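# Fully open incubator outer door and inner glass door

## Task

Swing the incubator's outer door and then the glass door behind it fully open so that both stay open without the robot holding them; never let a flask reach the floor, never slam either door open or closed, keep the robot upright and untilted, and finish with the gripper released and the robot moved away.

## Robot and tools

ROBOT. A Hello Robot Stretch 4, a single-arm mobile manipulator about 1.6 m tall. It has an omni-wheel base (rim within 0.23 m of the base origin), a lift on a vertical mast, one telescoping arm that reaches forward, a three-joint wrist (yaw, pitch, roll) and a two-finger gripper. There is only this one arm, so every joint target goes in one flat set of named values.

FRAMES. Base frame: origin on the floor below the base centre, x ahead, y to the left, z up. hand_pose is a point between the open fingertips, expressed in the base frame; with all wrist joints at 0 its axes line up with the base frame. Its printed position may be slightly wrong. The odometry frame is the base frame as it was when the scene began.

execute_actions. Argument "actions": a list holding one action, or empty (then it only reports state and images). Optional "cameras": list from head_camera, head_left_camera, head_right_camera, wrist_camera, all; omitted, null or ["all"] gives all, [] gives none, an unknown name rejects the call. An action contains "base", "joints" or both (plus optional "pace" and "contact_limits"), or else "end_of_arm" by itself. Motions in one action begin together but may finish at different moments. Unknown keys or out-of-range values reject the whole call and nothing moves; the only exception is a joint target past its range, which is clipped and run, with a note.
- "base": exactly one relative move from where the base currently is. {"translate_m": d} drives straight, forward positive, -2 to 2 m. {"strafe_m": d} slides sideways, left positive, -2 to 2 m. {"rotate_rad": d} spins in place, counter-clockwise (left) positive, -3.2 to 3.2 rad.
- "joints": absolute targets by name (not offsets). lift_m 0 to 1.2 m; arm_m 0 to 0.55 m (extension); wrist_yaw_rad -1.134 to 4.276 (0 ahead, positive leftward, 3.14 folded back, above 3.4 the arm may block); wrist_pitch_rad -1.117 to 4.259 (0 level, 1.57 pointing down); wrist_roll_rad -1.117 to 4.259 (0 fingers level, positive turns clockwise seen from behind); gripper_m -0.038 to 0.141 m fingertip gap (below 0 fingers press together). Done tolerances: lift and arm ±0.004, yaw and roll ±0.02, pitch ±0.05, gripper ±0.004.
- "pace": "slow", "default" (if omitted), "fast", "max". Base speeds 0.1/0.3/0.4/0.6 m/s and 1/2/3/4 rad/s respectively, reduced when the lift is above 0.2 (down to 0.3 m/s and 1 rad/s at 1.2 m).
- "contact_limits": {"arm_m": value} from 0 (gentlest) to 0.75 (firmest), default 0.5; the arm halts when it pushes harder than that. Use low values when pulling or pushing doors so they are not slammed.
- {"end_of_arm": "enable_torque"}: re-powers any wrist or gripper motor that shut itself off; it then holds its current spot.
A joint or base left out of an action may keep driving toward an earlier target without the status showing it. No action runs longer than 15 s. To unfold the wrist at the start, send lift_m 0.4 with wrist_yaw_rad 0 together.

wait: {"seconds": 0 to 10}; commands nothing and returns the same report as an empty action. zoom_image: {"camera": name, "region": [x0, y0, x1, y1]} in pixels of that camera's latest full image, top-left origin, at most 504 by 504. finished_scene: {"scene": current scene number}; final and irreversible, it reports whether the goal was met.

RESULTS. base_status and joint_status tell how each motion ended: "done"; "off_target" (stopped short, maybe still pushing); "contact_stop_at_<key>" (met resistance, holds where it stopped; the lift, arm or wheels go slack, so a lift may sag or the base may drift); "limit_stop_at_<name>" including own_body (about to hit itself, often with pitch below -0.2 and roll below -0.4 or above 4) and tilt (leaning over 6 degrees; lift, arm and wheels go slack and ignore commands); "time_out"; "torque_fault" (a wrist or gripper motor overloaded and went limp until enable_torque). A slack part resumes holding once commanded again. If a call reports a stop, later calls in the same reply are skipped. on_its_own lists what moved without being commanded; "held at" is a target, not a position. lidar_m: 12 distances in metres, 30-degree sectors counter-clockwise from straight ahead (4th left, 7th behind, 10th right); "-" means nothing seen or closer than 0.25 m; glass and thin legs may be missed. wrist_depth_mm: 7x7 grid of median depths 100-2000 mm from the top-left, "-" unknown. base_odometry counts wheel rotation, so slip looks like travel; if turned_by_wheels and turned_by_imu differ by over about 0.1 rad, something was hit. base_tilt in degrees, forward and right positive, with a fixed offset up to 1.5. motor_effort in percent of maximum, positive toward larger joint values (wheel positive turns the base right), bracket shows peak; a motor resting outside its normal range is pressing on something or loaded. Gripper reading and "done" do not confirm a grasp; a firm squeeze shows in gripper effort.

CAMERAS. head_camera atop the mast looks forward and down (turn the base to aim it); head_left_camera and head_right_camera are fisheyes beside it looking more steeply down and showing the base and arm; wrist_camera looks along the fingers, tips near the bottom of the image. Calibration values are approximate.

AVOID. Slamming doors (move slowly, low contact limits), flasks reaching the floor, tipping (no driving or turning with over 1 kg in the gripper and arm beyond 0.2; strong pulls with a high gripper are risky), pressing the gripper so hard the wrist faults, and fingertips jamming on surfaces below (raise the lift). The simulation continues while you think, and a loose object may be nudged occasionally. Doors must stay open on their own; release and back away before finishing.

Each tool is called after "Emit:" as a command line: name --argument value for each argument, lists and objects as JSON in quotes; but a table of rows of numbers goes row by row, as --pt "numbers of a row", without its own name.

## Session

Emit:
execute_actions --actions '[]'

Scene clock: 0.00 s.
base_odometry: x=+0.000 y=+0.000 heading=+0.000 (m, m, rad; odometry frame)
turned_by_wheels: +0.000 (rad since the last result)
turned_by_imu: +0.000 (rad since the last result)
base_tilt: forward=-0.4 right=-0.3 (deg)
lidar_m: 1.37 1.36 1.70 2.18 2.20 2.58 1.65 1.66 2.77 1.73 1.74 1.61
base_status: not commanded
joint_positions: lift_m=+0.170 arm_m=-0.003 wrist_yaw_rad=+3.059 wrist_pitch_rad=+0.005 wrist_roll_rad=-0.013 gripper_m=+0.057
joint_status: not commanded
motor_effort: lift_m=+19 arm_m=-1 wrist_yaw_rad=+0 wrist_pitch_rad=-7 wrist_roll_rad=+2 gripper_m=-3 wheel_0=+0 wheel_1=+0 wheel_2=+0 (%)
hand_pose: x=-0.1119 y=+0.1110 z=+0.3468 quat_wxyz=(+0.041, -0.003, -0.007, +0.999) (m; base frame)
wrist_depth_mm: 140 194 - - - - - / 108 143 - - - - - / 111 143 - - - - - / 128 150 - - - - - / 1576 1756 - - - - - / 1464 1499 208 1499 222 1576 1576 / 946 842 946 163 904 976 976
pictures: head_camera, head_left_camera, head_right_camera, wrist_camera
camera_calibration (this result's frames):
wrist_camera: T_world_to_cam=[[0.126676, 0.991277, 0.0363617, -0.116341], [-0.00971651, 0.0378952, -0.999234, 0.397762], [-0.991897, 0.126225, 0.0144322, 0.0993029], [0, 0, 0, 1]] pos_world=[0.117101, 0.0877185, 0.400255]
Images, in order (width x height): head_camera 420x560, head_left_camera 420x672, head_right_camera 420x672, wrist_camera 616x392.

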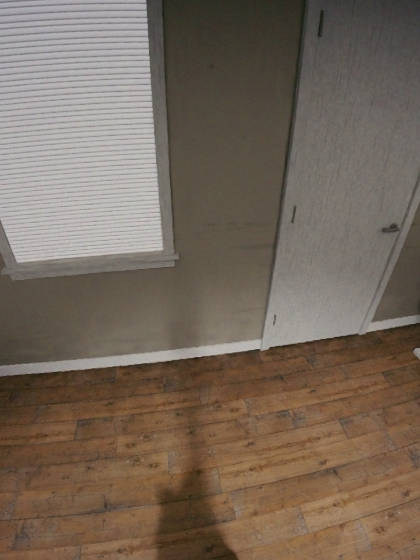

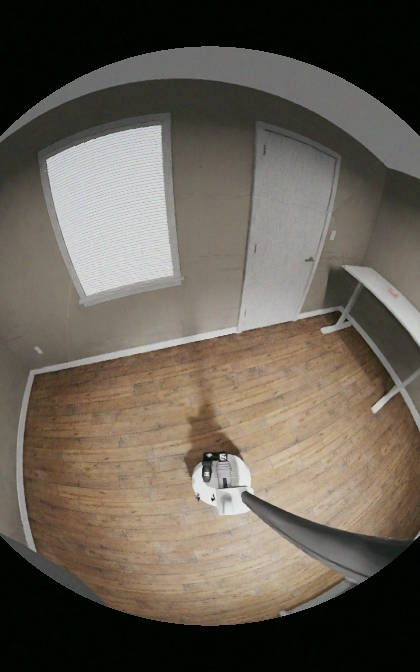

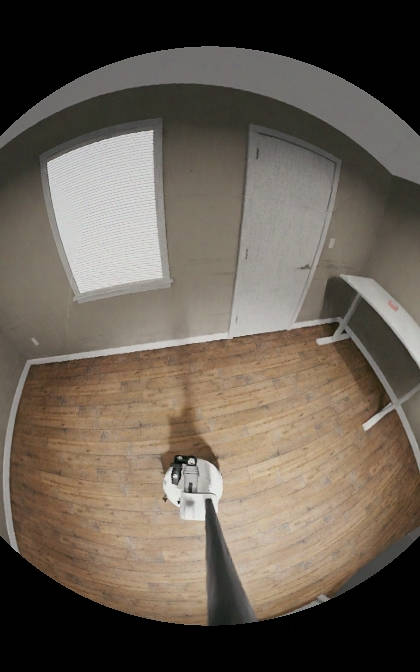

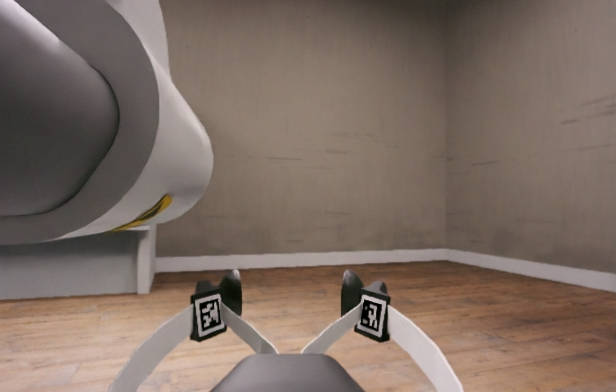

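Emit:
execute_actions --actions '[{"base": {"rotate_rad": -2.88}, "joints": {"lift_m": 0.47, "wrist_yaw_rad": 0, "gripper_m": 0.12}, "pace": "fast"}]'

Scene clock: 2.50 s.
base_odometry: x=+0.000 y=+0.000 heading=-2.880 (m, m, rad; odometry frame)
turned_by_wheels: -2.880 (rad since the last result)
turned_by_imu: -2.915 (rad since the last result)
base_tilt: forward=-0.3 right=-0.3 (deg)
lidar_m: 1.63 1.71 2.64 1.73 1.85 1.44 1.40 1.45 2.10 2.17 2.31 2.38
base_status: done
joint_positions: lift_m=+0.470 arm_m=-0.003 wrist_yaw_rad=+0.000 wrist_pitch_rad=+0.005 wrist_roll_rad=-0.013 gripper_m=+0.120
joint_status: all done
motor_effort: lift_m=+22(24) arm_m=+0(0) wrist_yaw_rad=-1(7) wrist_pitch_rad=-8(8) wrist_roll_rad=+2(0) gripper_m=-2(3) wheel_0=+0(13) wheel_1=+0(13) wheel_2=+0(10) (%)
hand_pose: x=+0.4569 y=-0.0873 z=+0.6466 quat_wxyz=(+1.000, -0.007, +0.002, +0.000) (m; base frame)
wrist_depth_mm: - - - - - - - / - 1464 1464 - - - - / - 1464 1499 - - - - / - 1430 1464 - - - - / - 1464 1464 - - - - / - 216 1430 - 202 - - / 1661 1499 1576 143 1661 1618 1708
pictures: head_camera, head_left_camera, head_right_camera, wrist_camera
camera_calibration (this result's frames):
wrist_camera: T_world_to_cam=[[-0.0436824, -0.998383, 0.0363633, -0.0985623], [0.0128195, -0.0369552, -0.999235, 0.693525], [0.998963, -0.0431828, 0.014413, -0.24019], [0, 0, 0, 1]] pos_world=[0.226744, -0.0831457, 0.70004]
Images, in order (width x height): head_camera 420x560, head_left_camera 420x672, head_right_camera 420x672, wrist_camera 616x392.

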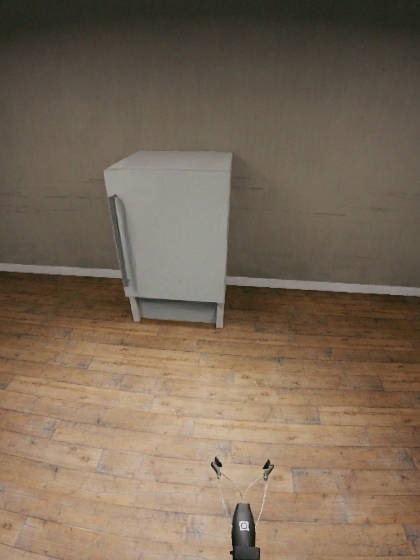

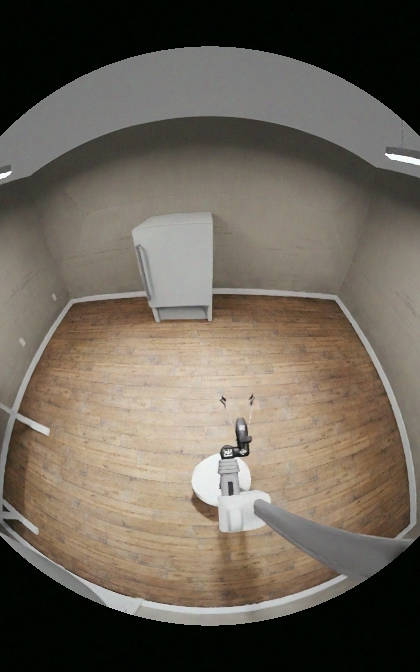

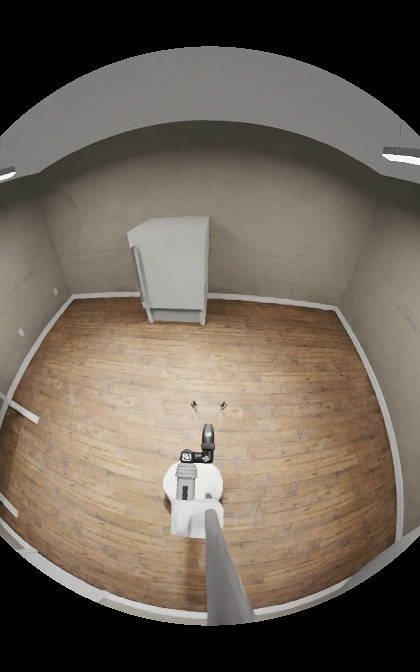

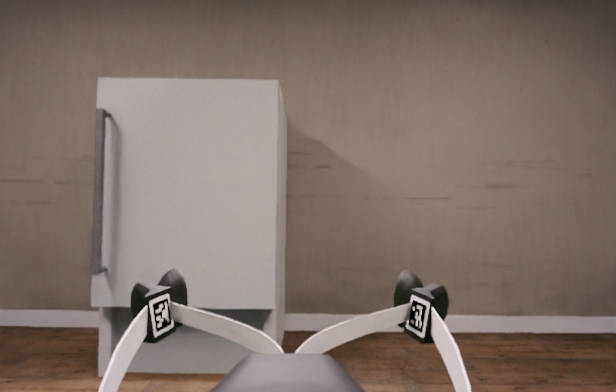

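Emit:
execute_actions --actions '[{"base": {"strafe_m": 0.715}, "pace": "max"}]' --cameras '[]'

Emit:
execute_actions --actions '[{"base": {"translate_m": 0.71}, "joints": {"arm_m": 0.28}, "pace": "max"}]'

Scene clock: 5.50 s.
base_odometry: x=+0.185 y=-0.691 heading=-2.880 (m, m, rad; odometry frame)
turned_by_wheels: +0.000 (rad since the last result)
turned_by_imu: -0.003 (rad since the last result)
base_tilt: forward=-0.2 right=-0.4 (deg)
lidar_m: 1.63 2.44 1.06 0.99 1.10 1.41 1.36 1.47 2.05 2.90 3.04 1.71
base_status: done
joint_positions: lift_m=+0.470 arm_m=-0.003 wrist_yaw_rad=+0.000 wrist_pitch_rad=+0.005 wrist_roll_rad=-0.013 gripper_m=+0.120
joint_status: not commanded
motor_effort: lift_m=+20(21) arm_m=+0(0) wrist_yaw_rad=+0(1) wrist_pitch_rad=-7(8) wrist_roll_rad=+2(1) gripper_m=-2(0) wheel_0=+2(14) wheel_1=+0(15) wheel_2=+1(2) (%)
hand_pose: x=+0.4569 y=-0.0874 z=+0.6467 quat_wxyz=(+1.000, -0.007, +0.002, +0.000) (m; base frame)
wrist_depth_mm: - - - - - - - / - - - 1499 - - - / - - - 1499 1499 - - / - - - 1499 1464 - - / - - - 1464 1499 - - / - 216 - 1537 201 - - / 1618 1499 1661 143 1576 1576 1661
pictures: none
No camera images: the call's "cameras" was empty. Leave "cameras" out to get every camera's image.

Scene clock: 8.43 s.
base_odometry: x=-0.501 y=-0.875 heading=-2.880 (m, m, rad; odometry frame)
turned_by_wheels: +0.000 (rad since the last result)
turned_by_imu: -0.002 (rad since the last result)
base_tilt: forward=-0.2 right=-0.3 (deg)
lidar_m: 0.87 1.72 1.85 1.38 1.07 1.53 2.06 2.18 3.00 2.90 2.27 1.01
base_status: done
joint_positions: lift_m=+0.470 arm_m=+0.279 wrist_yaw_rad=+0.000 wrist_pitch_rad=+0.005 wrist_roll_rad=-0.013 gripper_m=+0.120
joint_status: all done
motor_effort: lift_m=+20(20) arm_m=+6(8) wrist_yaw_rad=-1(1) wrist_pitch_rad=-7(8) wrist_roll_rad=+1(2) gripper_m=-1(0) wheel_0=+0(4) wheel_1=+0(7) wheel_2=+0(14) (%)
hand_pose: x=+0.7384 y=-0.0874 z=+0.6468 quat_wxyz=(+1.000, -0.007, +0.002, +0.000) (m; base frame)
wrist_depth_mm: 1182 1160 1160 480 477 480 477 / 1160 1160 1160 473 477 477 477 / 1160 1160 1138 473 473 473 477 / 1160 1138 1160 469 469 469 473 / 1160 1160 1138 469 473 473 473 / 1138 215 469 469 201 473 473 / 1138 1138 1138 143 469 466 469
pictures: head_camera, head_left_camera, head_right_camera, wrist_camera
camera_calibration (this result's frames):
wrist_camera: T_world_to_cam=[[-0.0439564, -0.998372, 0.0363602, -0.0861453], [0.0128776, -0.0369586, -0.999234, 0.690026], [0.99895, -0.0434545, 0.0144812, -0.52144], [0, 0, 0, 1]] pos_world=[0.50822, -0.0831616, 0.700181]
Images, in order (width x height): head_camera 420x560, head_left_camera 420x672, head_right_camera 420x672, wrist_camera 616x392.

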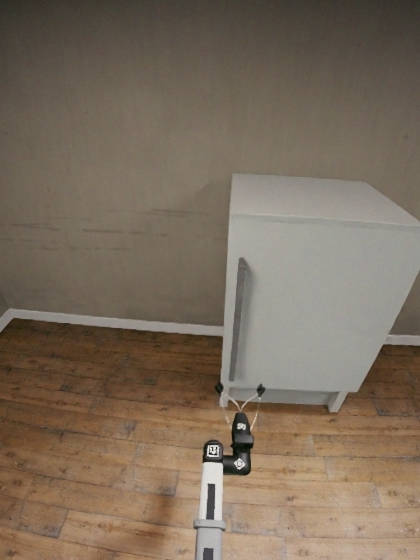

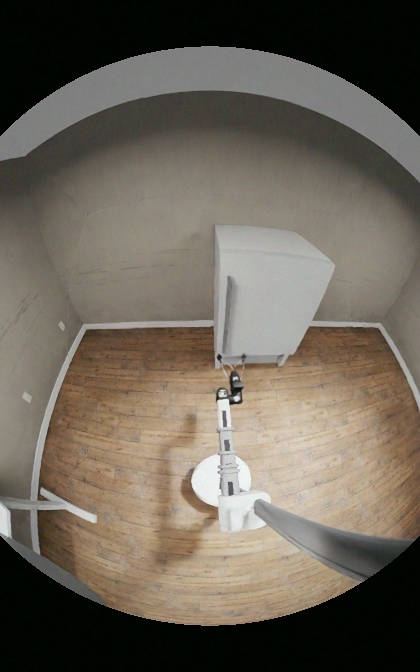

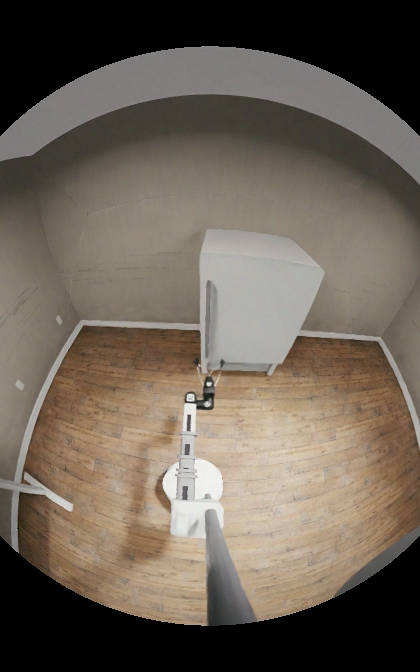

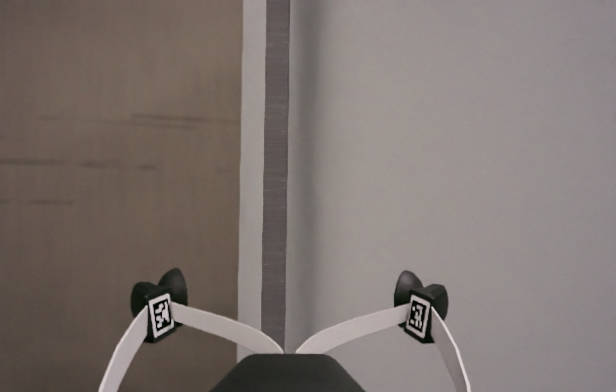

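Emit:
execute_actions --actions '[{"base": {"strafe_m": 0.019}, "joints": {"arm_m": 0.475, "gripper_m": 0.09}, "pace": "fast", "contact_limits": {"arm_m": 0.2}}]' --cameras '["wrist_camera"]'

Scene clock: 10.30 s.
base_odometry: x=-0.496 y=-0.893 heading=-2.880 (m, m, rad; odometry frame)
turned_by_wheels: +0.000 (rad since the last result)
turned_by_imu: +0.000 (rad since the last result)
base_tilt: forward=-0.3 right=-0.4 (deg)
lidar_m: 0.87 1.71 1.86 1.37 1.06 1.45 2.08 2.19 3.02 2.93 2.30 0.98
base_status: done
joint_positions: lift_m=+0.470 arm_m=+0.474 wrist_yaw_rad=+0.000 wrist_pitch_rad=+0.005 wrist_roll_rad=-0.013 gripper_m=+0.090
joint_status: all done
motor_effort: lift_m=+20(20) arm_m=+6(9) wrist_yaw_rad=-2(1) wrist_pitch_rad=-8(8) wrist_roll_rad=+2(3) gripper_m=-1(1) wheel_0=+1(9) wheel_1=-1(10) wheel_2=+0(1) (%)
contact_limits: arm_m 0.2
hand_pose: x=+0.9333 y=-0.0874 z=+0.6467 quat_wxyz=(+1.000, -0.007, +0.002, +0.000) (m; base frame)
wrist_depth_mm: 976 960 960 279 279 281 279 / 946 976 960 278 278 279 279 / 946 960 960 206 277 277 278 / 931 931 946 204 277 277 277 / 946 946 946 204 274 274 274 / 946 946 218 204 214 274 274 / 946 931 946 157 272 272 273
pictures: wrist_camera
camera_calibration (this result's frames):
wrist_camera: T_world_to_cam=[[-0.0439128, -0.998373, 0.0363615, -0.0776047], [0.0128521, -0.0369581, -0.999234, 0.687532], [0.998953, -0.0434119, 0.0144542, -0.716176], [0, 0, 0, 1]] pos_world=[0.703181, -0.0831591, 0.700179]
Images, in order (width x height): wrist_camera 616x392.

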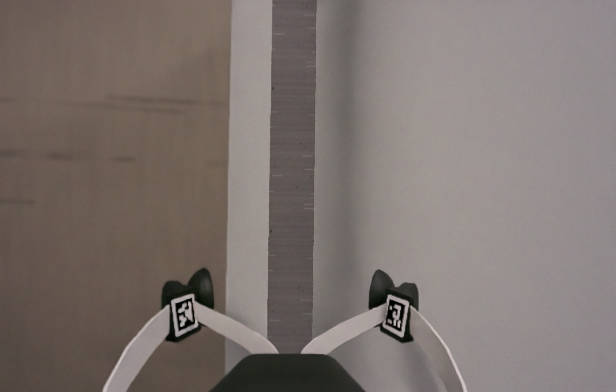

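Centered. Grip and pull.

Emit:
execute_actions --actions '[{"joints": {"gripper_m": 0.0}}]' --cameras '[]'

Emit:
execute_actions --actions '[{"base": {"strafe_m": -0.02}, "joints": {"arm_m": 0.375}}]' --cameras '["wrist_camera"]'

Scene clock: 12.23 s.
base_odometry: x=-0.496 y=-0.893 heading=-2.880 (m, m, rad; odometry frame)
turned_by_wheels: +0.000 (rad since the last result)
turned_by_imu: +0.000 (rad since the last result)
base_tilt: forward=-0.2 right=-0.3 (deg)
lidar_m: 0.88 1.70 1.86 1.34 1.05 1.45 2.08 2.18 3.02 2.95 2.27 0.99
base_status: not commanded
joint_positions: lift_m=+0.470 arm_m=+0.475 wrist_yaw_rad=+0.004 wrist_pitch_rad=+0.005 wrist_roll_rad=-0.013 gripper_m=+0.001
joint_status: all done
motor_effort: lift_m=+20(20) arm_m=+1(6) wrist_yaw_rad=-12(13) wrist_pitch_rad=-8(9) wrist_roll_rad=+2(1) gripper_m=-20(22) wheel_0=-1(1) wheel_1=-1(1) wheel_2=+3(3) (%)
hand_pose: x=+0.9346 y=-0.0862 z=+0.6467 quat_wxyz=(+1.000, -0.007, +0.003, +0.002) (m; base frame)
wrist_depth_mm: 976 946 976 276 278 278 278 / 976 960 960 274 276 276 276 / 960 960 976 274 276 274 276 / 960 946 946 272 273 274 274 / 931 960 931 202 272 272 273 / 931 931 193 202 271 272 272 / 931 946 931 200 270 272 271
pictures: none
No camera images: the call's "cameras" was empty. Leave "cameras" out to get every camera's image.

Scene clock: 13.50 s.
base_odometry: x=-0.501 y=-0.874 heading=-2.880 (m, m, rad; odometry frame)
turned_by_wheels: +0.000 (rad since the last result)
turned_by_imu: +0.000 (rad since the last result)
base_tilt: forward=-0.2 right=-0.3 (deg)
lidar_m: 0.89 1.74 1.88 1.37 1.07 1.52 2.05 2.20 2.97 2.90 2.27 0.99
base_status: done
joint_positions: lift_m=+0.470 arm_m=+0.376 wrist_yaw_rad=+0.000 wrist_pitch_rad=+0.005 wrist_roll_rad=-0.013 gripper_m=+0.000
joint_status: all done
motor_effort: lift_m=+20(20) arm_m=-6(15) wrist_yaw_rad=+0(41) wrist_pitch_rad=-8(8) wrist_roll_rad=+2(2) gripper_m=-5(24) wheel_0=+2(9) wheel_1=+0(8) wheel_2=+0(10) (%)
hand_pose: x=+0.8355 y=-0.0874 z=+0.6467 quat_wxyz=(+1.000, -0.007, +0.002, +0.000) (m; base frame)
wrist_depth_mm: 1042 1060 1060 377 377 379 382 / 1060 1078 1042 377 375 379 377 / 1042 1060 1042 373 377 377 375 / 1042 1060 1060 373 370 375 373 / 1042 1042 1042 368 373 375 375 / 1025 1042 191 204 370 373 373 / 1042 1042 368 185 267 370 373
pictures: wrist_camera
camera_calibration (this result's frames):
wrist_camera: T_world_to_cam=[[-0.0441151, -0.998364, 0.0363648, -0.0817933], [0.0127714, -0.0369608, -0.999235, 0.688835], [0.998945, -0.0436169, 0.014381, -0.618372], [0, 0, 0, 1]] pos_world=[0.605313, -0.0831711, 0.700175]
Images, in order (width x height): wrist_camera 616x392.

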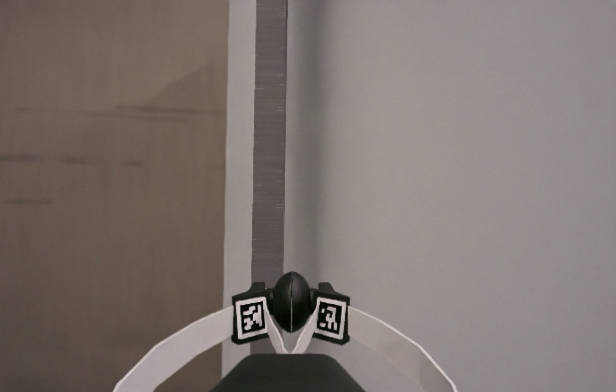

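Emit:
execute_actions --actions '[{"base": {"strafe_m": 0.022}, "joints": {"gripper_m": 0.08}}]' --cameras '[]'

Emit:
execute_actions --actions '[{"joints": {"arm_m": 0.485}, "contact_limits": {"arm_m": 0.2}}]' --cameras '["wrist_camera"]'

Emit:
execute_actions --actions '[{"joints": {"gripper_m": -0.03}}]' --cameras '["wrist_camera"]'

Scene clock: 15.33 s.
base_odometry: x=-0.495 y=-0.895 heading=-2.880 (m, m, rad; odometry frame)
turned_by_wheels: +0.000 (rad since the last result)
turned_by_imu: +0.000 (rad since the last result)
base_tilt: forward=-0.3 right=-0.3 (deg)
lidar_m: 0.87 1.73 1.86 1.39 1.07 1.47 2.05 2.19 3.01 2.94 2.26 0.98
base_status: done
joint_positions: lift_m=+0.470 arm_m=+0.376 wrist_yaw_rad=+0.000 wrist_pitch_rad=+0.005 wrist_roll_rad=-0.013 gripper_m=+0.080
joint_status: all done
motor_effort: lift_m=+20(20) arm_m=-6(6) wrist_yaw_rad=-1(0) wrist_pitch_rad=-7(8) wrist_roll_rad=+2(1) gripper_m=-2(6) wheel_0=+0(5) wheel_1=-2(6) wheel_2=+0(0) (%)
hand_pose: x=+0.8355 y=-0.0874 z=+0.6467 quat_wxyz=(+1.000, -0.007, +0.002, +0.000) (m; base frame)
wrist_depth_mm: 1060 1060 1078 377 377 379 382 / 1078 1060 1078 377 377 377 377 / 1060 1060 1042 375 375 377 377 / 1042 1042 1060 373 375 377 375 / 1042 1042 1060 373 373 373 375 / 1042 1025 208 373 220 373 375 / 1042 1042 1042 158 370 373 370
pictures: none
No camera images: the call's "cameras" was empty. Leave "cameras" out to get every camera's image.

Scene clock: 16.67 s.
base_odometry: x=-0.495 y=-0.895 heading=-2.880 (m, m, rad; odometry frame)
turned_by_wheels: +0.000 (rad since the last result)
turned_by_imu: +0.000 (rad since the last result)
base_tilt: forward=-0.4 right=-0.3 (deg)
lidar_m: 0.91 1.72 1.84 1.37 1.06 1.44 2.05 2.17 3.02 2.94 2.22 0.99
base_status: not commanded
joint_positions: lift_m=+0.470 arm_m=+0.484 wrist_yaw_rad=+0.000 wrist_pitch_rad=+0.005 wrist_roll_rad=-0.013 gripper_m=+0.080
joint_status: all done
motor_effort: lift_m=+20(20) arm_m=+6(5) wrist_yaw_rad=-1(1) wrist_pitch_rad=-8(7) wrist_roll_rad=+1(1) gripper_m=-1(3) wheel_0=+0(0) wheel_1=-2(2) wheel_2=+0(0) (%)
contact_limits: arm_m 0.2
hand_pose: x=+0.9433 y=-0.0874 z=+0.6467 quat_wxyz=(+1.000, -0.007, +0.002, +0.000) (m; base frame)
wrist_depth_mm: 946 946 960 197 270 270 271 / 946 960 946 196 268 270 268 / 946 946 946 265 267 267 268 / 946 946 931 266 266 266 267 / 946 946 931 264 265 265 266 / 917 931 206 193 220 264 264 / 917 931 931 158 262 264 264
pictures: wrist_camera
camera_calibration (this result's frames):
wrist_camera: T_world_to_cam=[[-0.044036, -0.998368, 0.0363616, -0.0770852], [0.0128447, -0.0369597, -0.999234, 0.687409], [0.998947, -0.0435352, 0.0144513, -0.726155], [0, 0, 0, 1]] pos_world=[0.713167, -0.0831663, 0.700179]
Images, in order (width x height): wrist_camera 616x392.

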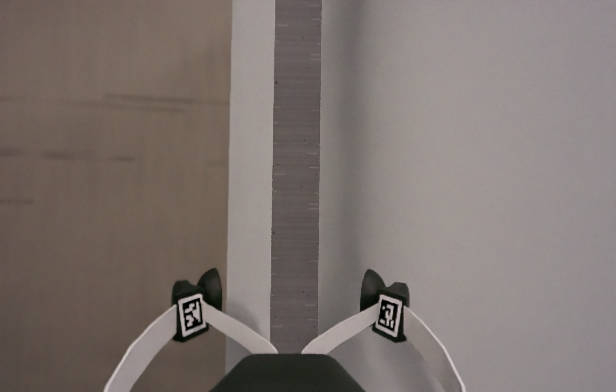

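Scene clock: 18.47 s.
base_odometry: x=-0.496 y=-0.895 heading=-2.880 (m, m, rad; odometry frame)
turned_by_wheels: +0.000 (rad since the last result)
turned_by_imu: +0.000 (rad since the last result)
base_tilt: forward=-0.2 right=-0.4 (deg)
lidar_m: 0.90 1.72 1.85 1.38 1.04 1.45 2.06 2.19 3.04 2.93 2.24 0.99
base_status: not commanded
joint_positions: lift_m=+0.470 arm_m=+0.485 wrist_yaw_rad=+0.006 wrist_pitch_rad=+0.005 wrist_roll_rad=-0.013 gripper_m=-0.029
joint_status: all done
on_its_own: wrist_yaw_rad is at rest, and its effort (-19) is outside its rest range (-13 to +13)
motor_effort: lift_m=+20(20) arm_m=-3(6) wrist_yaw_rad=-19(17) wrist_pitch_rad=-9(9) wrist_roll_rad=+3(2) gripper_m=-31(29) wheel_0=-5(6) wheel_1=-2(3) wheel_2=+5(6) (%)
hand_pose: x=+0.9454 y=-0.0856 z=+0.6466 quat_wxyz=(+1.000, -0.007, +0.003, +0.003) (m; base frame)
wrist_depth_mm: 960 960 946 193 265 266 265 / 946 946 946 193 265 264 265 / 946 946 946 192 263 264 264 / 946 946 946 191 262 262 262 / 931 931 946 258 262 262 260 / 917 931 201 195 259 260 260 / 946 152 931 189 258 259 260
pictures: wrist_camera
camera_calibration (this result's frames):
wrist_camera: T_world_to_cam=[[-0.0377699, -0.998624, 0.0363811, -0.081142], [0.0126246, -0.036881, -0.99924, 0.687537], [0.999207, -0.0372819, 0.0140002, -0.727593], [0, 0, 0, 1]] pos_world=[0.715271, -0.0827994, 0.700153]
Images, in order (width x height): wrist_camera 616x392.

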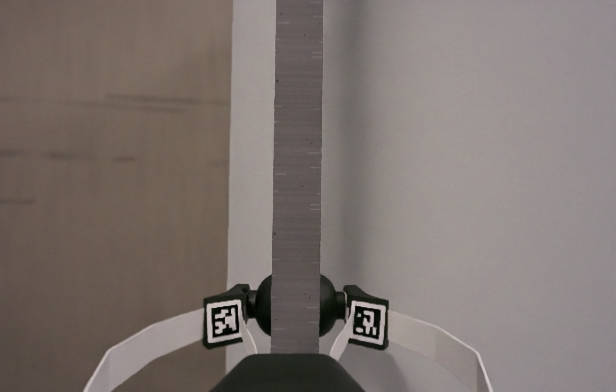

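Emit:
execute_actions --actions '[{"joints": {"arm_m": 0.435}, "pace": "slow"}]' --cameras '["wrist_camera"]'

Scene clock: 20.27 s.
base_odometry: x=-0.495 y=-0.895 heading=-2.880 (m, m, rad; odometry frame)
turned_by_wheels: +0.000 (rad since the last result)
turned_by_imu: +0.000 (rad since the last result)
base_tilt: forward=-0.3 right=-0.3 (deg)
lidar_m: 0.89 1.72 1.84 1.37 1.04 1.45 2.06 2.18 3.03 2.93 2.24 0.99
base_status: not commanded
joint_positions: lift_m=+0.470 arm_m=+0.436 wrist_yaw_rad=+0.000 wrist_pitch_rad=+0.005 wrist_roll_rad=-0.013 gripper_m=-0.029
joint_status: all done
motor_effort: lift_m=+20(20) arm_m=-6(9) wrist_yaw_rad=-2(22) wrist_pitch_rad=-7(9) wrist_roll_rad=+2(2) gripper_m=-18(32) wheel_0=-1(7) wheel_1=-2(4) wheel_2=-1(8) (%)
hand_pose: x=+0.8955 y=-0.0873 z=+0.6467 quat_wxyz=(+1.000, -0.007, +0.002, +0.000) (m; base frame)
wrist_depth_mm: 991 991 991 317 320 319 320 / 1008 1008 1008 315 317 315 319 / 991 991 991 315 314 317 315 / 1008 991 976 312 315 314 314 / 991 976 991 310 312 314 315 / 976 991 188 201 310 312 314 / 991 976 976 240 310 310 312
pictures: wrist_camera
camera_calibration (this result's frames):
wrist_camera: T_world_to_cam=[[-0.0437396, -0.998381, 0.0363622, -0.0793713], [0.0128423, -0.0369559, -0.999234, 0.688025], [0.99896, -0.0432391, 0.014438, -0.678385], [0, 0, 0, 1]] pos_world=[0.665373, -0.083149, 0.700178]
Images, in order (width x height): wrist_camera 616x392.

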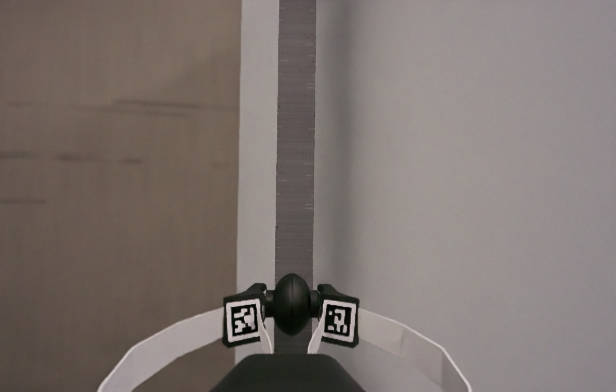

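Emit:
execute_actions --actions '[{"joints": {"gripper_m": 0.07, "arm_m": 0.42}}]' --cameras '[]'

Emit:
execute_actions --actions '[{"joints": {"arm_m": 0.505}, "contact_limits": {"arm_m": 0.15}}]' --cameras '["wrist_camera"]'

Emit:
execute_actions --actions '[{"joints": {"gripper_m": -0.01}}]' --cameras '["wrist_camera", "head_camera"]'

Scene clock: 22.40 s.
base_odometry: x=-0.495 y=-0.895 heading=-2.880 (m, m, rad; odometry frame)
turned_by_wheels: +0.000 (rad since the last result)
turned_by_imu: +0.000 (rad since the last result)
base_tilt: forward=-0.3 right=-0.4 (deg)
lidar_m: 0.89 1.72 1.85 1.38 1.07 1.46 2.06 2.19 3.03 2.94 2.25 1.00
base_status: not commanded
joint_positions: lift_m=+0.470 arm_m=+0.421 wrist_yaw_rad=+0.000 wrist_pitch_rad=+0.005 wrist_roll_rad=-0.013 gripper_m=+0.070
joint_status: all done
motor_effort: lift_m=+20(20) arm_m=-6(5) wrist_yaw_rad=-1(2) wrist_pitch_rad=-8(7) wrist_roll_rad=+2(4) gripper_m=-3(16) wheel_0=-1(1) wheel_1=-1(2) wheel_2=-1(1) (%)
hand_pose: x=+0.8805 y=-0.0874 z=+0.6467 quat_wxyz=(+1.000, -0.007, +0.002, +0.000) (m; base frame)
wrist_depth_mm: 1008 1008 1008 332 334 334 334 / 991 1008 1008 330 332 332 334 / 991 1025 1008 329 330 329 330 / 1008 991 1008 327 329 332 330 / 976 1025 991 327 329 327 329 / 991 1008 207 256 215 327 327 / 991 991 1008 160 325 325 327
pictures: none
No camera images: the call's "cameras" was empty. Leave "cameras" out to get every camera's image.

Scene clock: 23.60 s.
base_odometry: x=-0.495 y=-0.895 heading=-2.880 (m, m, rad; odometry frame)
turned_by_wheels: +0.000 (rad since the last result)
turned_by_imu: +0.000 (rad since the last result)
base_tilt: forward=-0.3 right=-0.4 (deg)
lidar_m: 0.89 1.73 1.84 1.38 1.05 1.44 2.07 2.17 3.03 2.93 2.28 0.99
base_status: not commanded
joint_positions: lift_m=+0.470 arm_m=+0.503 wrist_yaw_rad=-0.006 wrist_pitch_rad=+0.005 wrist_roll_rad=-0.013 gripper_m=+0.070
joint_status: all done
on_its_own: wrist_yaw_rad is at rest, and its effort (+15) is outside its rest range (-13 to +13)
motor_effort: lift_m=+20(20) arm_m=+10(10) wrist_yaw_rad=+15(16) wrist_pitch_rad=-7(8) wrist_roll_rad=+2(2) gripper_m=-2(4) wheel_0=-1(1) wheel_1=-2(2) wheel_2=-3(3) (%)
contact_limits: arm_m 0.15
hand_pose: x=+0.9622 y=-0.0890 z=+0.6468 quat_wxyz=(+1.000, -0.007, +0.002, -0.003) (m; base frame)
wrist_depth_mm: 931 931 931 178 251 251 252 / 931 931 917 178 250 251 252 / 917 917 917 177 249 250 250 / 917 931 246 176 248 249 249 / 917 904 246 176 246 247 248 / 917 917 213 175 200 247 247 / 904 904 904 157 244 246 246
pictures: wrist_camera
camera_calibration (this result's frames):
wrist_camera: T_world_to_cam=[[-0.0496146, -0.998107, 0.0363554, -0.0724674], [0.0127717, -0.0370313, -0.999232, 0.687208], [0.998687, -0.0491122, 0.0145848, -0.745412], [0, 0, 0, 1]] pos_world=[0.732061, -0.0834908, 0.700187]
Images, in order (width x height): wrist_camera 616x392.

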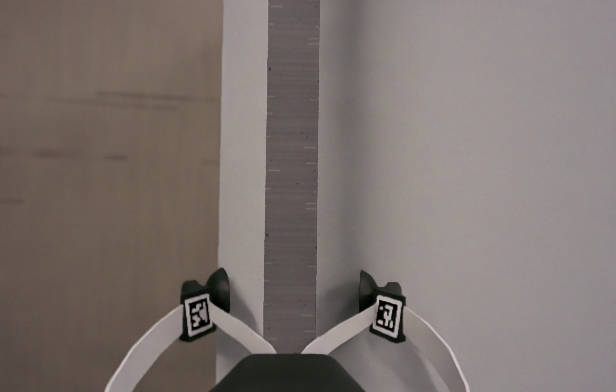

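Scene clock: 25.17 s.
base_odometry: x=-0.495 y=-0.895 heading=-2.880 (m, m, rad; odometry frame)
turned_by_wheels: +0.000 (rad since the last result)
turned_by_imu: +0.000 (rad since the last result)
base_tilt: forward=-0.2 right=-0.2 (deg)
lidar_m: 0.90 1.70 1.86 1.37 1.06 1.45 2.07 2.20 3.01 2.94 2.24 1.00
base_status: not commanded
joint_positions: lift_m=+0.470 arm_m=+0.504 wrist_yaw_rad=-0.001 wrist_pitch_rad=+0.005 wrist_roll_rad=-0.013 gripper_m=-0.010
joint_status: all done
motor_effort: lift_m=+20(20) arm_m=+6(10) wrist_yaw_rad=+2(27) wrist_pitch_rad=-7(7) wrist_roll_rad=+0(1) gripper_m=-9(17) wheel_0=-1(4) wheel_1=-1(2) wheel_2=-1(6) (%)
hand_pose: x=+0.9634 y=-0.0876 z=+0.6468 quat_wxyz=(+1.000, -0.007, +0.002, +0.000) (m; base frame)
wrist_depth_mm: 917 931 931 177 249 250 250 / 931 931 917 176 247 248 249 / 917 917 931 176 246 248 247 / 904 917 917 175 246 246 246 / 904 904 917 174 245 246 246 / 917 917 190 173 244 244 245 / 904 917 241 172 242 244 243
pictures: head_camera, wrist_camera
camera_calibration (this result's frames):
wrist_camera: T_world_to_cam=[[-0.0447958, -0.998334, 0.0363557, -0.0756833], [0.0129456, -0.0369693, -0.999233, 0.687081], [0.998912, -0.0442907, 0.0145801, -0.746299], [0, 0, 0, 1]] pos_world=[0.733202, -0.0832104, 0.700187]
Images, in order (width x height): head_camera 420x560, wrist_camera 616x392.

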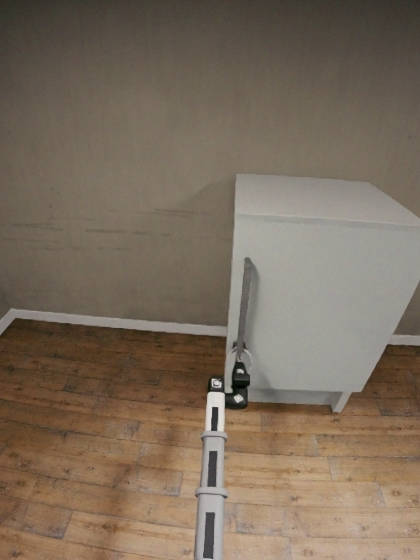

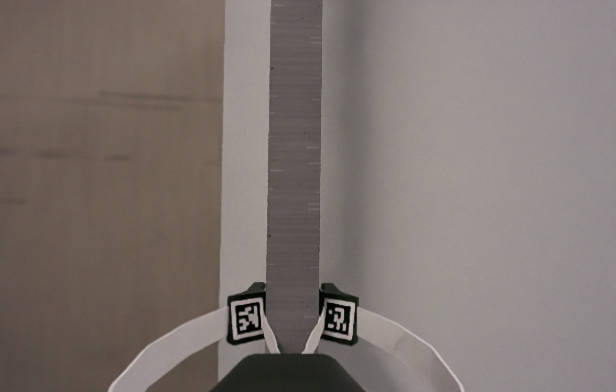

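Emit:
execute_actions --actions '[{"joints": {"arm_m": 0.44, "gripper_m": -0.035}, "pace": "slow"}]' --cameras '["wrist_camera"]'

Scene clock: 27.17 s.
base_odometry: x=-0.495 y=-0.895 heading=-2.881 (m, m, rad; odometry frame)
turned_by_wheels: -0.001 (rad since the last result)
turned_by_imu: -0.001 (rad since the last result)
base_tilt: forward=-0.3 right=-0.3 (deg)
lidar_m: 0.81 1.71 1.86 1.38 1.06 1.46 2.07 2.19 3.04 2.92 2.27 0.93
base_status: not commanded
joint_positions: lift_m=+0.470 arm_m=+0.441 wrist_yaw_rad=-0.006 wrist_pitch_rad=+0.005 wrist_roll_rad=-0.013 gripper_m=-0.034
joint_status: all done
on_its_own: wrist_yaw_rad is at rest, and its effort (+16) is outside its rest range (-13 to +13)
motor_effort: lift_m=+20(20) arm_m=-7(16) wrist_yaw_rad=+16(25) wrist_pitch_rad=-8(9) wrist_roll_rad=+3(2) gripper_m=-19(28) wheel_0=-6(7) wheel_1=-3(4) wheel_2=-3(7) (%)
hand_pose: x=+0.9001 y=-0.0890 z=+0.6467 quat_wxyz=(+1.000, -0.007, +0.003, -0.003) (m; base frame)
wrist_depth_mm: 991 1008 991 175 253 262 268 / 991 976 991 175 252 259 267 / 976 991 239 174 251 259 265 / 976 976 238 173 250 257 265 / 960 960 237 172 248 256 265 / 960 976 186 171 247 256 263 / 960 960 234 168 245 255 262
pictures: wrist_camera
camera_calibration (this result's frames):
wrist_camera: T_world_to_cam=[[-0.049635, -0.998105, 0.0363688, -0.0755434], [0.0124572, -0.0370295, -0.999237, 0.688196], [0.99869, -0.049144, 0.0142715, -0.683217], [0, 0, 0, 1]] pos_world=[0.669999, -0.0834927, 0.700169]
Images, in order (width x height): wrist_camera 616x392.

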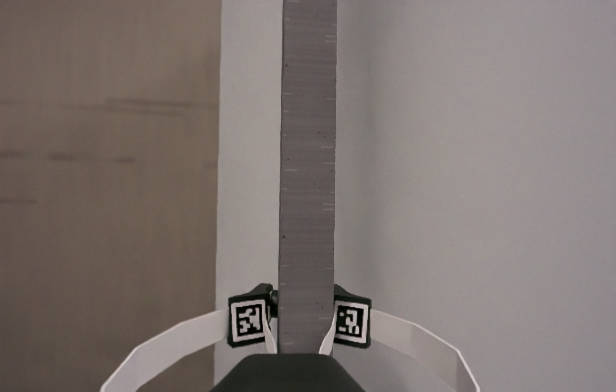

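Emit:
execute_actions --actions '[{"base": {"strafe_m": -0.042}, "joints": {"arm_m": 0.355}}]' --cameras '["wrist_camera"]'

Scene clock: 28.73 s.
base_odometry: x=-0.506 y=-0.854 heading=-2.880 (m, m, rad; odometry frame)
turned_by_wheels: +0.000 (rad since the last result)
turned_by_imu: +0.000 (rad since the last result)
base_tilt: forward=-0.2 right=-0.3 (deg)
lidar_m: 0.75 1.72 1.91 1.41 1.10 1.56 2.06 2.19 2.97 2.90 2.28 0.86
base_status: done
joint_positions: lift_m=+0.470 arm_m=+0.356 wrist_yaw_rad=+0.002 wrist_pitch_rad=+0.005 wrist_roll_rad=-0.013 gripper_m=-0.034
joint_status: all done
motor_effort: lift_m=+20(20) arm_m=-4(8) wrist_yaw_rad=-6(17) wrist_pitch_rad=-7(8) wrist_roll_rad=+2(2) gripper_m=-18(20) wheel_0=+2(6) wheel_1=+1(11) wheel_2=+1(3) (%)
hand_pose: x=+0.8153 y=-0.0868 z=+0.6467 quat_wxyz=(+1.000, -0.007, +0.002, +0.001) (m; base frame)
wrist_depth_mm: 1078 1098 227 166 256 273 291 / 1078 1098 226 165 254 272 290 / 1078 1098 225 164 253 271 291 / 1078 1060 224 163 252 270 287 / 1060 1060 222 163 252 268 287 / 1060 1060 182 163 250 267 285 / 1078 1060 216 159 245 267 285
pictures: wrist_camera
camera_calibration (this result's frames):
wrist_camera: T_world_to_cam=[[-0.042047, -0.998454, 0.0363667, -0.0837798], [0.0128033, -0.0369344, -0.999236, 0.689078], [0.999034, -0.0415493, 0.0143364, -0.598098], [0, 0, 0, 1]] pos_world=[0.585174, -0.0830501, 0.700173]
Images, in order (width x height): wrist_camera 616x392.

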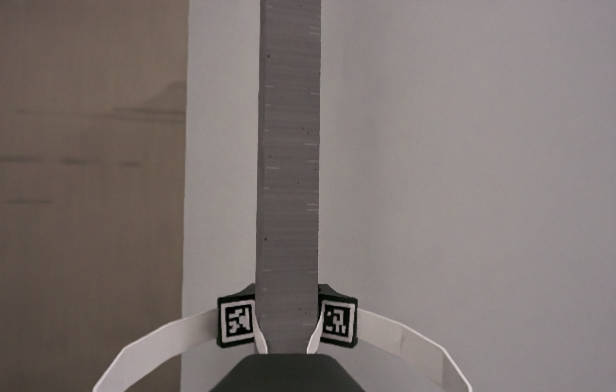

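Emit:
execute_actions --actions '[{"base": {"strafe_m": -0.042}, "joints": {"arm_m": 0.265}}]' --cameras '["wrist_camera"]'

Emit:
execute_actions --actions '[{"base": {"strafe_m": -0.058}, "joints": {"arm_m": 0.18}}]' --cameras '["wrist_camera", "head_camera"]'

Scene clock: 30.17 s.
base_odometry: x=-0.517 y=-0.814 heading=-2.879 (m, m, rad; odometry frame)
turned_by_wheels: +0.001 (rad since the last result)
turned_by_imu: +0.002 (rad since the last result)
base_tilt: forward=-0.3 right=-0.3 (deg)
lidar_m: 0.66 1.72 1.93 1.41 1.15 1.59 2.07 2.20 2.94 2.84 2.25 0.79
base_status: done
joint_positions: lift_m=+0.470 arm_m=+0.266 wrist_yaw_rad=+0.004 wrist_pitch_rad=+0.005 wrist_roll_rad=-0.013 gripper_m=-0.035
joint_status: all done
motor_effort: lift_m=+20(20) arm_m=-5(12) wrist_yaw_rad=-12(27) wrist_pitch_rad=-8(8) wrist_roll_rad=+3(2) gripper_m=-18(19) wheel_0=+7(13) wheel_1=+4(4) wheel_2=+3(5) (%)
hand_pose: x=+0.7257 y=-0.0862 z=+0.6467 quat_wxyz=(+1.000, -0.007, +0.002, +0.002) (m; base frame)
wrist_depth_mm: 1182 1182 222 170 274 307 345 / 1182 1182 221 169 273 306 343 / 1160 1160 221 169 272 306 342 / 1160 1160 220 168 271 304 342 / 1160 1160 219 168 270 303 340 / 1182 1160 182 167 268 301 338 / 1138 182 216 163 258 301 336
pictures: wrist_camera
camera_calibration (this result's frames):
wrist_camera: T_world_to_cam=[[-0.0399449, -0.99854, 0.0363641, -0.0884734], [0.0129518, -0.0369075, -0.999235, 0.690162], [0.999118, -0.0394433, 0.0144071, -0.508441], [0, 0, 0, 1]] pos_world=[0.495519, -0.0829266, 0.700177]
Images, in order (width x height): wrist_camera 616x392.

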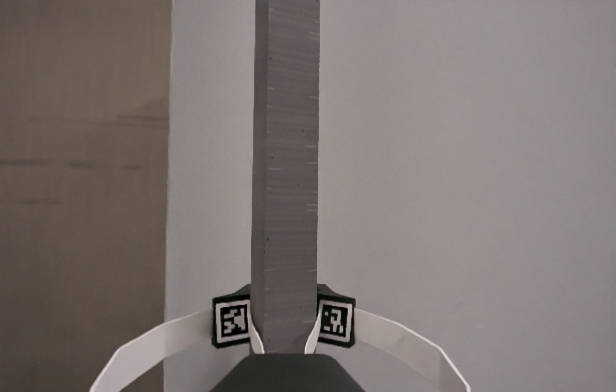

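Scene clock: 31.37 s.
base_odometry: x=-0.532 y=-0.758 heading=-2.878 (m, m, rad; odometry frame)
turned_by_wheels: +0.001 (rad since the last result)
turned_by_imu: +0.001 (rad since the last result)
base_tilt: forward=-0.3 right=-0.4 (deg)
lidar_m: 0.56 1.71 2.00 1.45 1.17 1.67 2.08 2.20 2.88 2.80 2.25 0.73
base_status: done
joint_positions: lift_m=+0.470 arm_m=+0.181 wrist_yaw_rad=+0.004 wrist_pitch_rad=+0.005 wrist_roll_rad=-0.013 gripper_m=-0.035
joint_status: all done
motor_effort: lift_m=+20(20) arm_m=-5(6) wrist_yaw_rad=-12(24) wrist_pitch_rad=-8(8) wrist_roll_rad=+1(1) gripper_m=-16(20) wheel_0=+5(11) wheel_1=+4(6) wheel_2=+1(2) (%)
hand_pose: x=+0.6406 y=-0.0862 z=+0.6467 quat_wxyz=(+1.000, -0.007, +0.002, +0.002) (m; base frame)
wrist_depth_mm: 1281 1281 214 166 293 353 439 / 1255 1255 213 166 290 351 436 / 1281 1255 212 166 290 349 433 / 1281 1255 212 165 289 349 433 / 1255 1255 212 164 287 349 430 / 1229 1229 180 164 287 345 430 / 1229 156 204 158 270 345 421
pictures: head_camera, wrist_camera
camera_calibration (this result's frames):
wrist_camera: T_world_to_cam=[[-0.039896, -0.998542, 0.0363688, -0.0918927], [0.0128493, -0.0369074, -0.999236, 0.691301], [0.999121, -0.0393983, 0.014303, -0.423354], [0, 0, 0, 1]] pos_world=[0.410433, -0.0829239, 0.700171]
Images, in order (width x height): head_camera 420x560, wrist_camera 616x392.

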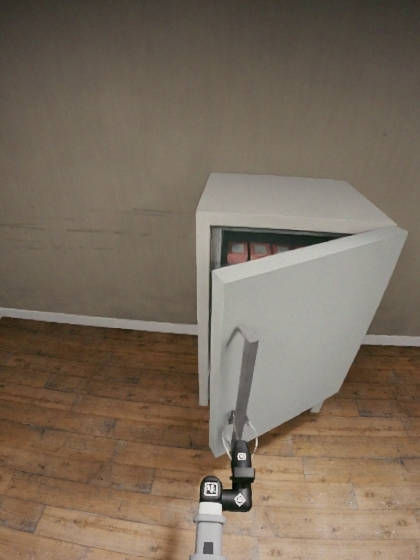

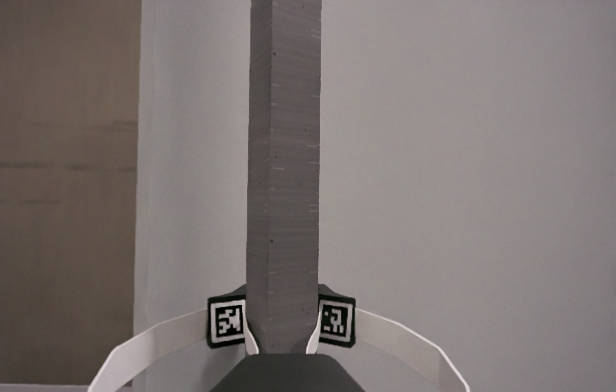

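Emit:
execute_actions --actions '[{"joints": {"gripper_m": 0.05}}]' --cameras '["wrist_camera"]'

Emit:
execute_actions --actions '[{"joints": {"arm_m": 0.06}}]' --cameras '["wrist_camera", "head_camera"]'

Scene clock: 33.10 s.
base_odometry: x=-0.532 y=-0.758 heading=-2.878 (m, m, rad; odometry frame)
turned_by_wheels: +0.000 (rad since the last result)
turned_by_imu: +0.000 (rad since the last result)
base_tilt: forward=-0.2 right=-0.3 (deg)
lidar_m: 0.56 1.72 2.01 1.45 1.21 1.65 2.07 2.19 2.87 2.78 2.25 0.74
base_status: not commanded
joint_positions: lift_m=+0.470 arm_m=+0.181 wrist_yaw_rad=-0.001 wrist_pitch_rad=+0.005 wrist_roll_rad=-0.013 gripper_m=+0.050
joint_status: all done
motor_effort: lift_m=+20(20) arm_m=-4(5) wrist_yaw_rad=+2(12) wrist_pitch_rad=-8(8) wrist_roll_rad=+1(2) gripper_m=+0(19) wheel_0=+5(5) wheel_1=+4(4) wheel_2=+1(0) (%)
hand_pose: x=+0.6400 y=-0.0877 z=+0.6467 quat_wxyz=(+1.000, -0.007, +0.002, +0.000) (m; base frame)
wrist_depth_mm: 1255 1255 220 260 306 370 459 / 1255 1255 220 262 304 366 455 / 1229 1255 219 262 304 366 452 / 1229 248 219 260 303 364 445 / 1255 239 215 258 303 362 449 / 1229 231 181 177 303 364 449 / 1229 206 213 169 281 359 445
pictures: wrist_camera
camera_calibration (this result's frames):
wrist_camera: T_world_to_cam=[[-0.0449255, -0.998328, 0.0363678, -0.0901277], [0.0126632, -0.0369707, -0.999236, 0.691368], [0.99891, -0.0444306, 0.0143029, -0.423176], [0, 0, 0, 1]] pos_world=[0.409911, -0.0832186, 0.700171]
Images, in order (width x height): wrist_camera 616x392.

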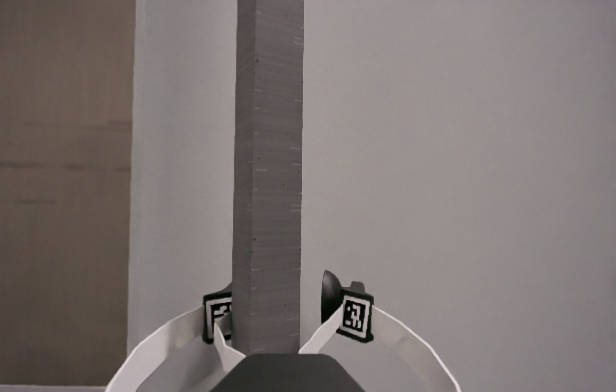

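Scene clock: 34.47 s.
base_odometry: x=-0.532 y=-0.758 heading=-2.879 (m, m, rad; odometry frame)
turned_by_wheels: -0.001 (rad since the last result)
turned_by_imu: -0.001 (rad since the last result)
base_tilt: forward=-0.3 right=-0.2 (deg)
lidar_m: 0.54 1.72 1.99 1.47 1.20 1.65 2.09 2.21 2.90 2.80 2.24 0.70
base_status: not commanded
joint_positions: lift_m=+0.470 arm_m=+0.061 wrist_yaw_rad=+0.000 wrist_pitch_rad=+0.005 wrist_roll_rad=-0.013 gripper_m=+0.050
joint_status: all done
motor_effort: lift_m=+20(20) arm_m=-6(11) wrist_yaw_rad=+0(18) wrist_pitch_rad=-8(9) wrist_roll_rad=+1(2) gripper_m=-3(6) wheel_0=+1(5) wheel_1=+2(4) wheel_2=+0(4) (%)
hand_pose: x=+0.5205 y=-0.0874 z=+0.6467 quat_wxyz=(+1.000, -0.007, +0.002, +0.000) (m; base frame)
wrist_depth_mm: 1366 1397 312 322 415 517 668 / 1397 1397 309 322 413 517 676 / 1397 1366 309 276 410 512 661 / 1336 1366 307 273 410 508 654 / 1366 1366 306 271 407 508 654 / 1336 1336 207 263 397 508 647 / 1336 1336 297 166 384 508 654
pictures: head_camera, wrist_camera
camera_calibration (this result's frames):
wrist_camera: T_world_to_cam=[[-0.0441202, -0.998364, 0.0363646, -0.0956878], [0.0127712, -0.0369607, -0.999235, 0.692858], [0.998945, -0.043622, 0.014381, -0.303714], [0, 0, 0, 1]] pos_world=[0.290323, -0.0831714, 0.700175]
Images, in order (width x height): head_camera 420x560, wrist_camera 616x392.

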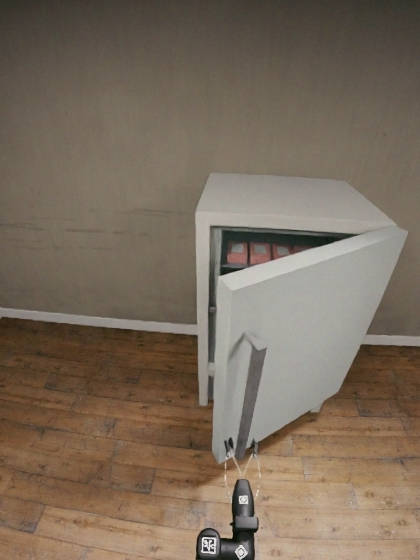

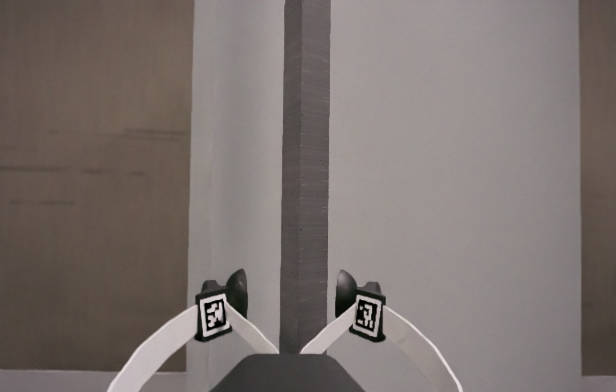

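Emit:
execute_actions --actions '[{"base": {"strafe_m": 0.25}, "joints": {"gripper_m": 0.0}, "pace": "fast"}]' --cameras '[]'

Emit:
execute_actions --actions '[{"joints": {"arm_m": 0.42, "wrist_yaw_rad": -0.2}, "pace": "fast", "contact_limits": {"arm_m": 0.2}}]' --cameras '[]'

Emit:
execute_actions --actions '[{"joints": {"wrist_yaw_rad": -0.7}}]' --cameras '["head_camera", "wrist_camera"]'

Scene clock: 36.87 s.
base_odometry: x=-0.467 y=-0.999 heading=-2.879 (m, m, rad; odometry frame)
turned_by_wheels: +0.000 (rad since the last result)
turned_by_imu: -0.001 (rad since the last result)
base_tilt: forward=-0.2 right=-0.4 (deg)
lidar_m: 1.03 1.72 1.72 1.36 0.96 1.30 2.07 2.20 3.07 3.03 2.28 0.63
base_status: done
joint_positions: lift_m=+0.470 arm_m=+0.061 wrist_yaw_rad=+0.000 wrist_pitch_rad=+0.005 wrist_roll_rad=-0.013 gripper_m=+0.000
joint_status: all done
motor_effort: lift_m=+20(20) arm_m=-6(6) wrist_yaw_rad=+0(0) wrist_pitch_rad=-7(7) wrist_roll_rad=+1(2) gripper_m=-6(3) wheel_0=+0(9) wheel_1=-2(8) wheel_2=+0(0) (%)
hand_pose: x=+0.5205 y=-0.0874 z=+0.6467 quat_wxyz=(+1.000, -0.007, +0.002, +0.000) (m; base frame)
wrist_depth_mm: 1397 1397 1366 1397 831 330 349 / 1397 1397 1397 1397 1042 330 347 / 1397 1366 1397 1366 1098 329 345 / 1397 1366 1366 1397 1255 327 345 / 1366 1397 1397 1366 1281 325 342 / 1366 1366 192 204 1160 324 342 / 1397 1336 1366 184 459 322 338
pictures: none
No camera images: the call's "cameras" was empty. Leave "cameras" out to get every camera's image.

Scene clock: 38.70 s.
base_odometry: x=-0.467 y=-0.999 heading=-2.879 (m, m, rad; odometry frame)
turned_by_wheels: +0.000 (rad since the last result)
turned_by_imu: +0.000 (rad since the last result)
base_tilt: forward=-0.2 right=-0.3 (deg)
lidar_m: 1.03 1.73 1.73 1.35 0.96 1.33 2.03 2.21 3.11 3.05 2.27 0.62
base_status: not commanded
joint_positions: lift_m=+0.470 arm_m=+0.419 wrist_yaw_rad=-0.200 wrist_pitch_rad=+0.005 wrist_roll_rad=-0.013 gripper_m=+0.000
joint_status: all done
motor_effort: lift_m=+20(20) arm_m=+6(6) wrist_yaw_rad=-1(4) wrist_pitch_rad=-7(8) wrist_roll_rad=+1(2) gripper_m=-6(7) wheel_0=+0(0) wheel_1=-2(2) wheel_2=+1(0) (%)
contact_limits: arm_m 0.2
hand_pose: x=+0.8552 y=-0.1429 z=+0.6468 quat_wxyz=(+0.995, -0.006, +0.003, -0.100) (m; base frame)
wrist_depth_mm: 917 960 991 430 741 788 741 / 931 976 991 427 691 683 676 / 917 960 1008 430 585 615 707 / 917 960 1008 424 976 946 741 / 917 960 991 421 960 809 691 / 917 946 192 204 960 931 732 / 904 931 917 183 402 732 699
pictures: none
No camera images: the call's "cameras" was empty. Leave "cameras" out to get every camera's image.

Scene clock: 39.53 s.
base_odometry: x=-0.467 y=-0.999 heading=-2.879 (m, m, rad; odometry frame)
turned_by_wheels: +0.000 (rad since the last result)
turned_by_imu: +0.000 (rad since the last result)
base_tilt: forward=-0.2 right=-0.4 (deg)
lidar_m: 1.02 1.73 1.74 1.32 0.94 1.31 2.06 2.19 3.08 3.06 2.25 0.64
base_status: not commanded
joint_positions: lift_m=+0.470 arm_m=+0.419 wrist_yaw_rad=-0.700 wrist_pitch_rad=+0.005 wrist_roll_rad=-0.013 gripper_m=+0.000
joint_status: all done
motor_effort: lift_m=+20(20) arm_m=+6(6) wrist_yaw_rad=-2(6) wrist_pitch_rad=-7(7) wrist_roll_rad=+1(2) gripper_m=-6(6) wheel_0=+0(0) wheel_1=-2(2) wheel_2=+0(0) (%)
hand_pose: x=+0.7543 y=-0.2526 z=+0.6468 quat_wxyz=(+0.939, -0.005, +0.005, -0.343) (m; base frame)
wrist_depth_mm: 404 554 820 854 831 137 132 / 404 597 699 831 842 136 131 / 402 469 683 960 842 136 131 / 402 891 1042 991 842 135 130 / 399 750 946 866 842 135 129 / 392 878 192 204 820 134 129 / 392 455 647 184 274 133 128
pictures: head_camera, wrist_camera
camera_calibration (this result's frames):
wrist_camera: T_world_to_cam=[[-0.676577, -0.735474, 0.0363604, 0.293183], [-0.0139463, -0.0365706, -0.999234, 0.704046], [0.73624, -0.676565, 0.0144857, -0.506345], [0, 0, 0, 1]] pos_world=[0.580971, -0.101199, 0.700181]
Images, in order (width x height): head_camera 420x560, wrist_camera 616x392.

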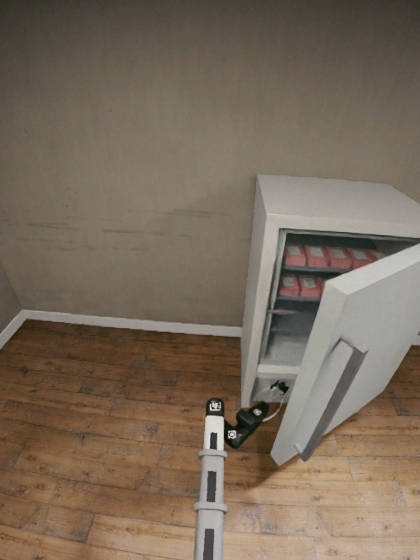

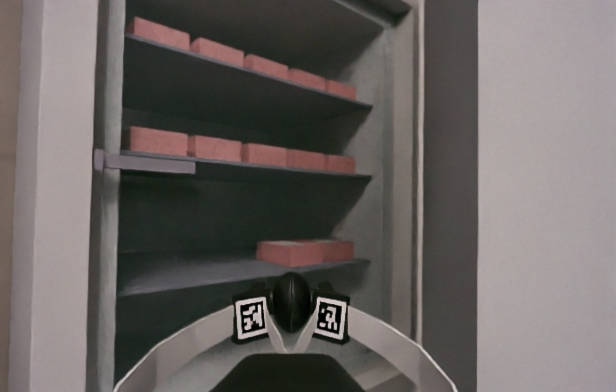

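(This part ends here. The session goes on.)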